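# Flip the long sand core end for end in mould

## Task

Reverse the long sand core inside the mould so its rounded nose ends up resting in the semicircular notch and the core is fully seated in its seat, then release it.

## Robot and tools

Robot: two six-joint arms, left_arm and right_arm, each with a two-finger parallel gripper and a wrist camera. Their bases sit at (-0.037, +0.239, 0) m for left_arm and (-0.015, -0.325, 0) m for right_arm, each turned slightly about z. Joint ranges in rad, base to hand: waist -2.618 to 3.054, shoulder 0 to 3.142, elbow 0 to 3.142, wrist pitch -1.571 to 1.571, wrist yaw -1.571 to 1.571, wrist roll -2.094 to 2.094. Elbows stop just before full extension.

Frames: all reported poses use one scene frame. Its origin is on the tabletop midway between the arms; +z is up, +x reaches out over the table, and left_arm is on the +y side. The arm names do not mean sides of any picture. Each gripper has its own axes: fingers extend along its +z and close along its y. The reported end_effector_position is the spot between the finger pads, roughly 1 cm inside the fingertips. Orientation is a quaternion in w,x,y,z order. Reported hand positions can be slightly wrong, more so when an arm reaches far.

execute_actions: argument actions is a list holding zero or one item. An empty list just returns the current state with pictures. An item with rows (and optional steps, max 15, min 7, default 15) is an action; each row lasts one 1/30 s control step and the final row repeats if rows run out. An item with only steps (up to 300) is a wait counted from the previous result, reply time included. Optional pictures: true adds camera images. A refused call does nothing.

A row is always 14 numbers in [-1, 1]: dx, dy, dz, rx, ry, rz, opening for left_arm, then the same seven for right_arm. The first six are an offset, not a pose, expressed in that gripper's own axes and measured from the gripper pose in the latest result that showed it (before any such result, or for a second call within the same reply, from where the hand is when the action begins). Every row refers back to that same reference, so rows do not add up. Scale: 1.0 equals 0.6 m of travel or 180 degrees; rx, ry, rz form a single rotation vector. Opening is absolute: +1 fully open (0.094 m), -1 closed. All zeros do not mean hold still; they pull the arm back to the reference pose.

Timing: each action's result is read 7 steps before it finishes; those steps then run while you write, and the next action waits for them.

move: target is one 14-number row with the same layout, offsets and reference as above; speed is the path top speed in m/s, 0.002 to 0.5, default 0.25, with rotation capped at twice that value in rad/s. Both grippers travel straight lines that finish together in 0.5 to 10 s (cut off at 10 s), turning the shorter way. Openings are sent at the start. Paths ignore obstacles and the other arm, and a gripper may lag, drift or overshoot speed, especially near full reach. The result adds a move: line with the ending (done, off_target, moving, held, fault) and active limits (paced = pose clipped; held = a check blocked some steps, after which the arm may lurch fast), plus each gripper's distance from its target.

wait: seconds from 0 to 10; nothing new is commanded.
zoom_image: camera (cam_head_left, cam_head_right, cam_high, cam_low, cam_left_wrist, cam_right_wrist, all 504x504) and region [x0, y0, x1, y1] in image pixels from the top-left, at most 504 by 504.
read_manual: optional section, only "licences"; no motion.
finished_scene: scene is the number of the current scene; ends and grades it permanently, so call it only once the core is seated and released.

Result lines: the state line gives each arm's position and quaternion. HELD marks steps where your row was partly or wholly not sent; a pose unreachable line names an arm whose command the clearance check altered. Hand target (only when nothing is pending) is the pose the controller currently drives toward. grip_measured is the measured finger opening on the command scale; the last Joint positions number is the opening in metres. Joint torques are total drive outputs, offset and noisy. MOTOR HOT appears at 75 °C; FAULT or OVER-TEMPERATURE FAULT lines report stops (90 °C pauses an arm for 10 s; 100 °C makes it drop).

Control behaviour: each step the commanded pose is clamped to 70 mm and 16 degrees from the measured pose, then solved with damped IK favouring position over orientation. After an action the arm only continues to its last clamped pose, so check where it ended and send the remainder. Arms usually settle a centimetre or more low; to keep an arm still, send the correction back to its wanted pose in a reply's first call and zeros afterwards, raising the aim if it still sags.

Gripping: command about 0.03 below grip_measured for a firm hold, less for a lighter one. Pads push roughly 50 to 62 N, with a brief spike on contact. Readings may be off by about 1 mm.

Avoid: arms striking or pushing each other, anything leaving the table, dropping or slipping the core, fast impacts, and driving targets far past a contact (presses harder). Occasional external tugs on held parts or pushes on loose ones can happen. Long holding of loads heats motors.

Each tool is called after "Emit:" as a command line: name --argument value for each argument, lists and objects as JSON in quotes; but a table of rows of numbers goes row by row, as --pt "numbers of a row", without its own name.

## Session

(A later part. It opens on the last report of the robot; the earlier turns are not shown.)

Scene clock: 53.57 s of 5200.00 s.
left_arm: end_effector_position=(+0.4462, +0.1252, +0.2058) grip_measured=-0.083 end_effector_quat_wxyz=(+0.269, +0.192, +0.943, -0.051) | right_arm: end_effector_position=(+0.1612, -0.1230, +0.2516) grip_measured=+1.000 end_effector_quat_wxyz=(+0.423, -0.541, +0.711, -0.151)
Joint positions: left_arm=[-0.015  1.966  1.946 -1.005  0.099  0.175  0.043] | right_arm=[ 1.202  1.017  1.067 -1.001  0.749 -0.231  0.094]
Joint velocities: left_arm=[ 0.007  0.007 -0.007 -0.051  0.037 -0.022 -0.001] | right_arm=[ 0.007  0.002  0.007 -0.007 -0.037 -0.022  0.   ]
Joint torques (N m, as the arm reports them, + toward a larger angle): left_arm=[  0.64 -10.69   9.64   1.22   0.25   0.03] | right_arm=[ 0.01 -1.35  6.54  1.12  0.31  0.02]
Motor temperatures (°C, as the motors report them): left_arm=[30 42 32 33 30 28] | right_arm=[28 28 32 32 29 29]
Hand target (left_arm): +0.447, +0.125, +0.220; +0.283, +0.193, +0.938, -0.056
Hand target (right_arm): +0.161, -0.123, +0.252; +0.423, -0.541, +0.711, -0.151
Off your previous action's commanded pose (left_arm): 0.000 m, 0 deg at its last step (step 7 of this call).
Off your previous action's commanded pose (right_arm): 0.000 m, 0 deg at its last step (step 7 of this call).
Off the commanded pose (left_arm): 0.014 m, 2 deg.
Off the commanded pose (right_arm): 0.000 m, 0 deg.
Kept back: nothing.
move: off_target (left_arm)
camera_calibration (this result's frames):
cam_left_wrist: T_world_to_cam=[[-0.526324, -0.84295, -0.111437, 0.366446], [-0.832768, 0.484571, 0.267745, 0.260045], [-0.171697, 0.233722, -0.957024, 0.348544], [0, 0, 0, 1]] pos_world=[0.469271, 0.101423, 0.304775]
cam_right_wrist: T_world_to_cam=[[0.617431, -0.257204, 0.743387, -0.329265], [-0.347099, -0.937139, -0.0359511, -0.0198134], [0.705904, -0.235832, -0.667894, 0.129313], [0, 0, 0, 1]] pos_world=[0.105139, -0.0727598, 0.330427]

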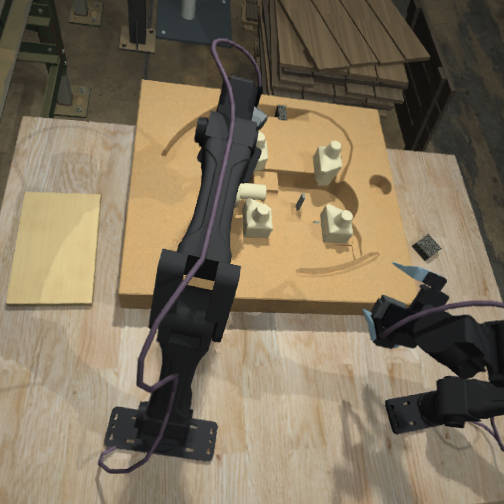

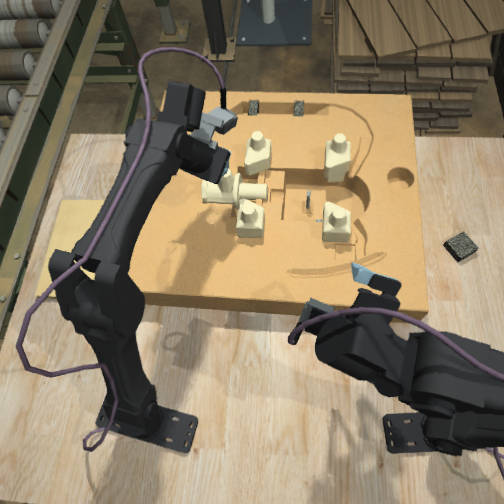

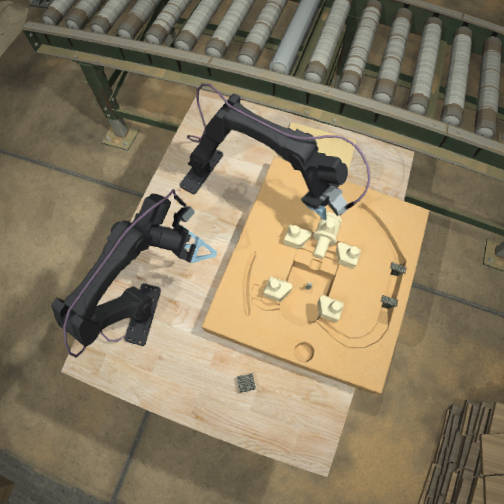

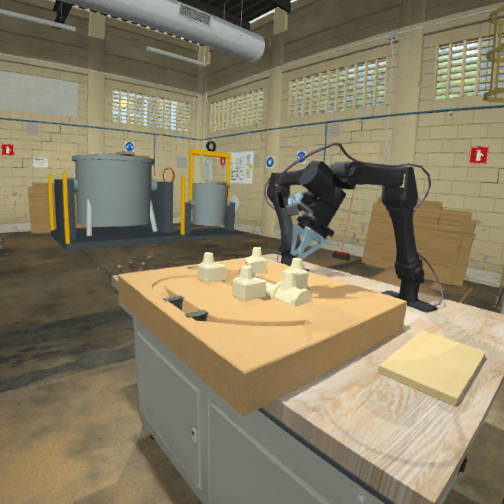

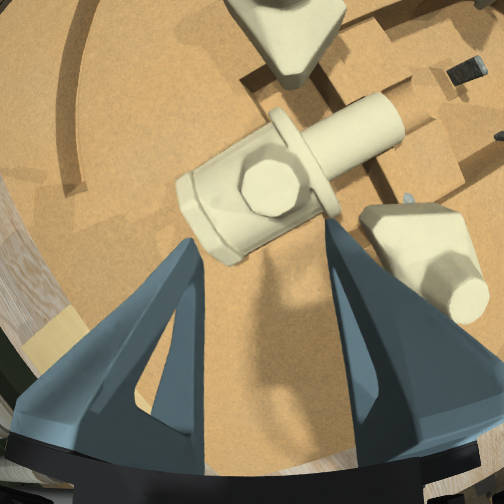

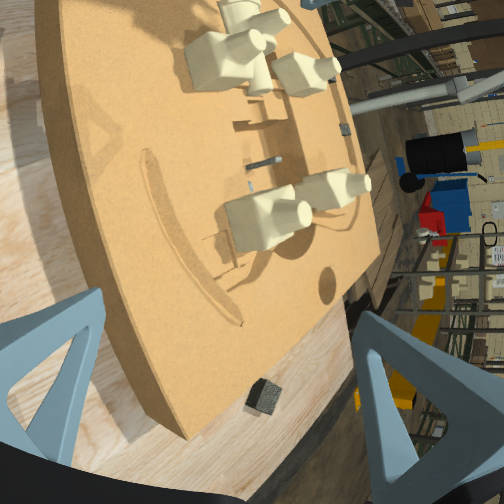

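Emit:
move --target '[0.024,-0.006,0.087,0,0,0,-1, 0,0,0,0,0,0,1]' --speed 0.05

Emit:
zoom_image --camera "cam_low" --region '[260, 258, 316, 312]'

Emit:
move --target '[-0.02,0.03,-0.12,0,-0.02,0,-1, 0,0,0,0,0,0,1]' --speed 0.2

Emit:
zoom_image --camera "cam_low" --region '[260, 268, 316, 312]'

Emit:
zoom_image --camera "cam_head_right" --region '[190, 150, 290, 230]'

Scene clock: 56.00 s of 5200.00 s.
left_arm: end_effector_position=(+0.4645, +0.1202, +0.1701) grip_measured=-0.997 end_effector_quat_wxyz=(+0.288, +0.191, +0.937, -0.051) | right_arm: end_effector_position=(+0.1612, -0.1230, +0.2516) grip_measured=+1.000 end_effector_quat_wxyz=(+0.423, -0.541, +0.711, -0.151)
Joint positions: left_arm=[-0.018  1.986  1.81  -0.808  0.098  0.172  0.   ] | right_arm=[ 1.202  1.017  1.067 -1.001  0.749 -0.231  0.094]
Joint velocities: left_arm=[ 0.012  0.002 -0.017 -0.007 -0.051  0.051 -0.001] | right_arm=[-0.012 -0.002 -0.002 -0.095  0.007  0.007  0.   ]
Joint torques (N m, as the arm reports them, + toward a larger angle): left_arm=[-0.95 -9.4   5.24  1.3  -0.03 -0.09] | right_arm=[ 0.01 -1.35  6.53  1.12  0.31  0.03]
Motor temperatures (°C, as the motors report them): left_arm=[30 42 32 33 30 28] | right_arm=[28 28 32 32 29 29]
Hand target (left_arm): +0.459, +0.117, +0.154; +0.269, +0.192, +0.943, -0.050
Hand target (right_arm): +0.161, -0.123, +0.252; +0.423, -0.541, +0.711, -0.151
Off the commanded pose (left_arm): 0.018 m, 2 deg.
Off the commanded pose (right_arm): 0.000 m, 0 deg.
Kept back: nothing.
move: off_target (left_arm)
camera_calibration (this result's frames):
cam_left_wrist: T_world_to_cam=[[-0.521638, -0.844089, -0.124124, 0.367981], [-0.842553, 0.486791, 0.230517, 0.297871], [-0.134154, 0.224828, -0.965119, 0.303643], [0, 0, 0, 1]] pos_world=[0.48366, 0.0973398, 0.270063]
cam_right_wrist: T_world_to_cam=[[0.617431, -0.257204, 0.743387, -0.329265], [-0.347099, -0.937139, -0.0359511, -0.0198134], [0.705904, -0.235832, -0.667894, 0.129313], [0, 0, 0, 1]] pos_world=[0.105139, -0.0727598, 0.330427]

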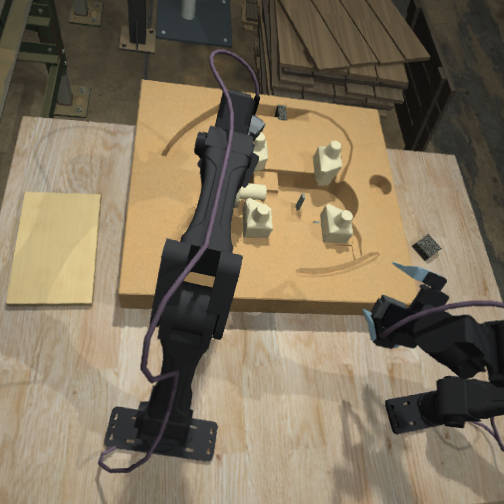

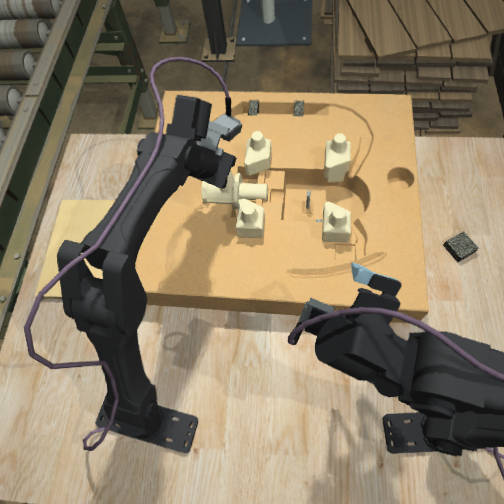

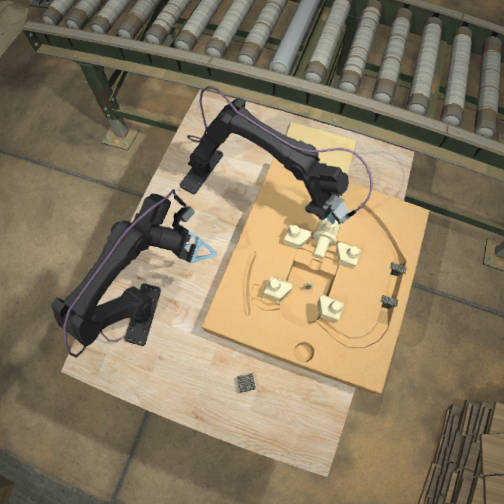

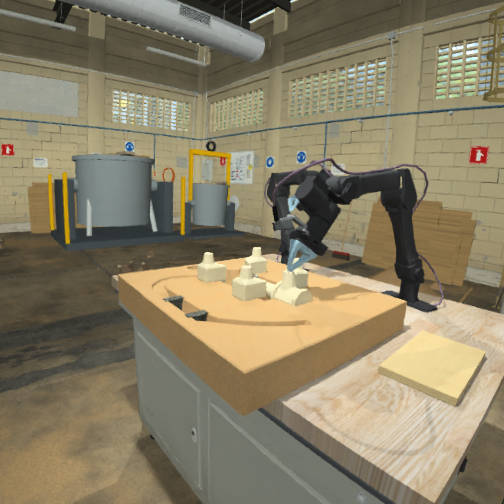

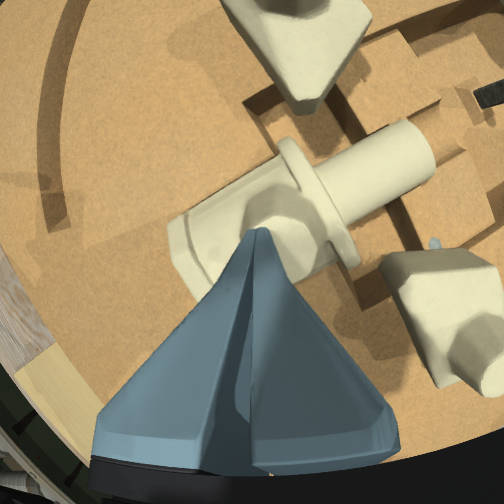

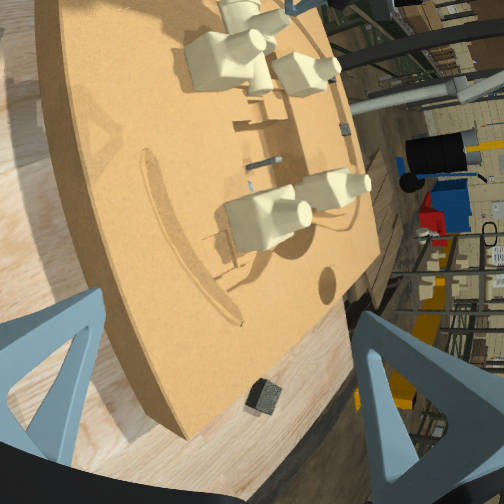

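Region (260, 258, 316, 312) of cam_low's 504x504 image, scaled by 9.000, with more detail than that image has; it fills the top 486 rows of this view, and the rest is white.

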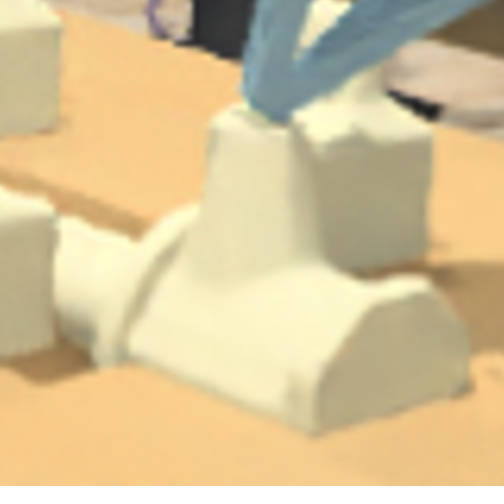

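Scene clock: 57.03 s of 5200.00 s.
left_arm: end_effector_position=(+0.4424, +0.1475, +0.2233) grip_measured=-0.997 end_effector_quat_wxyz=(+0.305, +0.186, +0.933, -0.052) | right_arm: end_effector_position=(+0.1612, -0.1230, +0.2516) grip_measured=+1.000 end_effector_quat_wxyz=(+0.423, -0.541, +0.711, -0.151)
Joint positions: left_arm=[ 0.04   1.873  1.849 -0.93   0.131  0.21   0.   ] | right_arm=[ 1.202  1.017  1.067 -1.001  0.749 -0.231  0.094]
Joint velocities: left_arm=[ 0.002 -0.002 -0.002 -0.125 -0.037  0.007  0.001] | right_arm=[ 0.002 -0.007 -0.007 -0.022 -0.095 -0.007  0.   ]
Joint torques (N m, as the arm reports them, + toward a larger angle): left_arm=[  0.38 -10.02   9.67   1.27   0.26   0.06] | right_arm=[ 0.   -1.36  6.54  1.12  0.31  0.02]
Motor temperatures (°C, as the motors report them): left_arm=[30 42 32 33 30 28] | right_arm=[28 28 32 32 29 29]
Hand target (left_arm): +0.443, +0.146, +0.237; +0.318, +0.190, +0.927, -0.057
Hand target (right_arm): +0.161, -0.123, +0.252; +0.423, -0.541, +0.711, -0.151
Off the commanded pose (left_arm): 0.013 m, 2 deg.
Off the commanded pose (right_arm): 0.000 m, 0 deg.
Kept back: nothing.
move: off_target (left_arm)
camera_calibration (this result's frames):
cam_left_wrist: T_world_to_cam=[[-0.510129, -0.850007, -0.131368, 0.383528], [-0.853767, 0.481935, 0.197028, 0.266839], [-0.104164, 0.212667, -0.971557, 0.335871], [0, 0, 0, 1]] pos_world=[0.458453, 0.125974, 0.324127]
cam_right_wrist: T_world_to_cam=[[0.617431, -0.257204, 0.743387, -0.329265], [-0.347099, -0.937139, -0.0359511, -0.0198134], [0.705904, -0.235832, -0.667894, 0.129313], [0, 0, 0, 1]] pos_world=[0.105139, -0.0727598, 0.330427]

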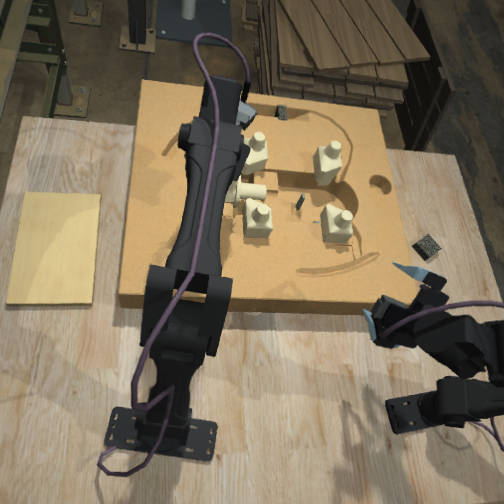

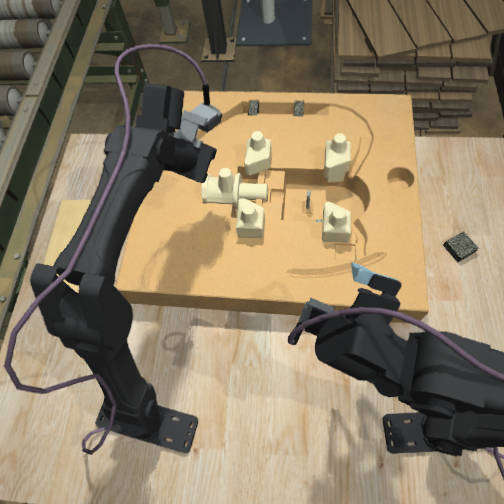

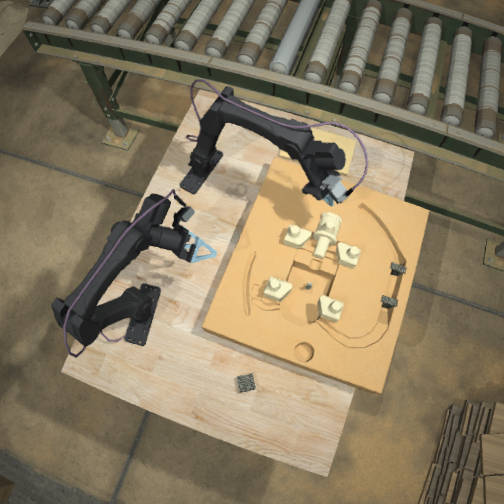

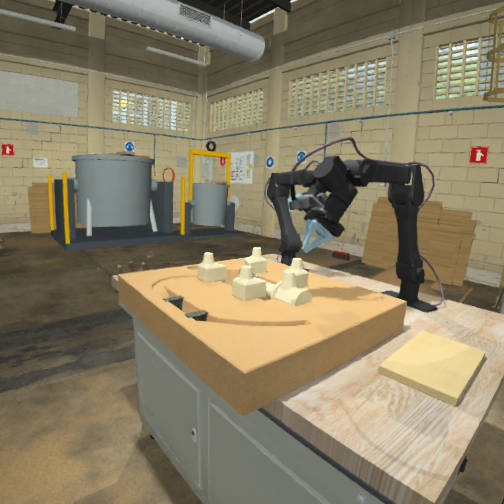

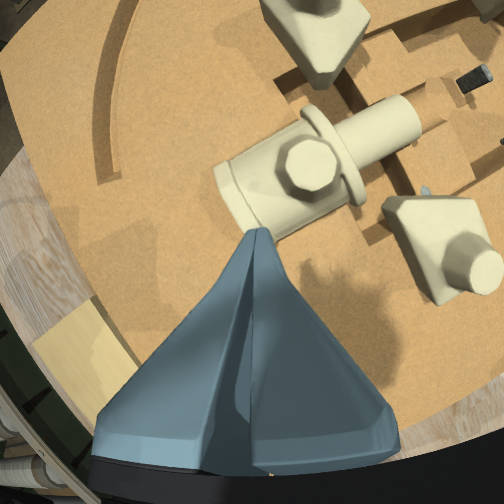

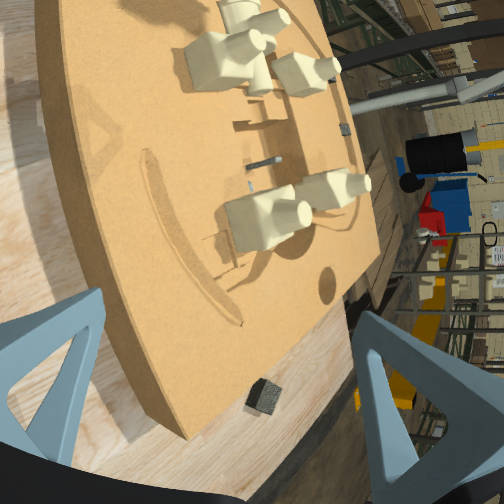

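Region (260, 268, 316, 312) of cam_low's 504x504 image, scaled by 9.000, with more detail than that image has; it fills the top 396 rows of this view, and the rest is white.

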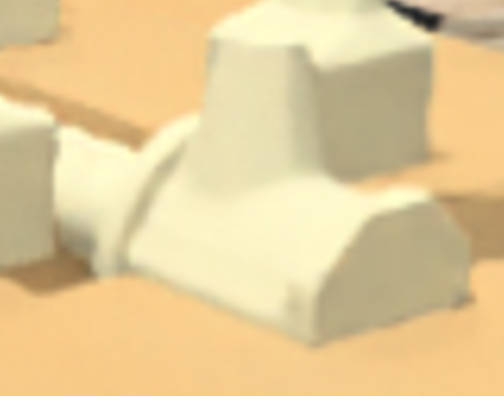

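Region (190, 150, 290, 230) of cam_head_right's 504x504 image, scaled by 5.040, with more detail than that image has; it fills the top 403 rows of this view, and the rest is white.

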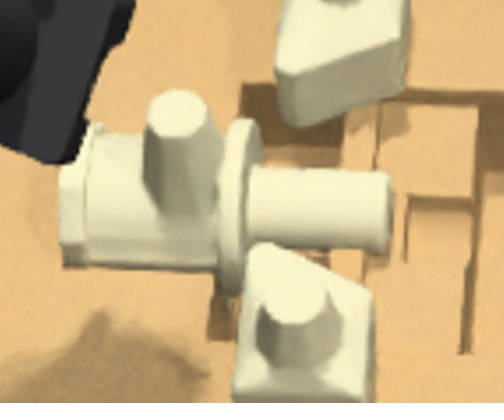

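Emit:
finished_scene --scene 1

The scene is finished: the task was done.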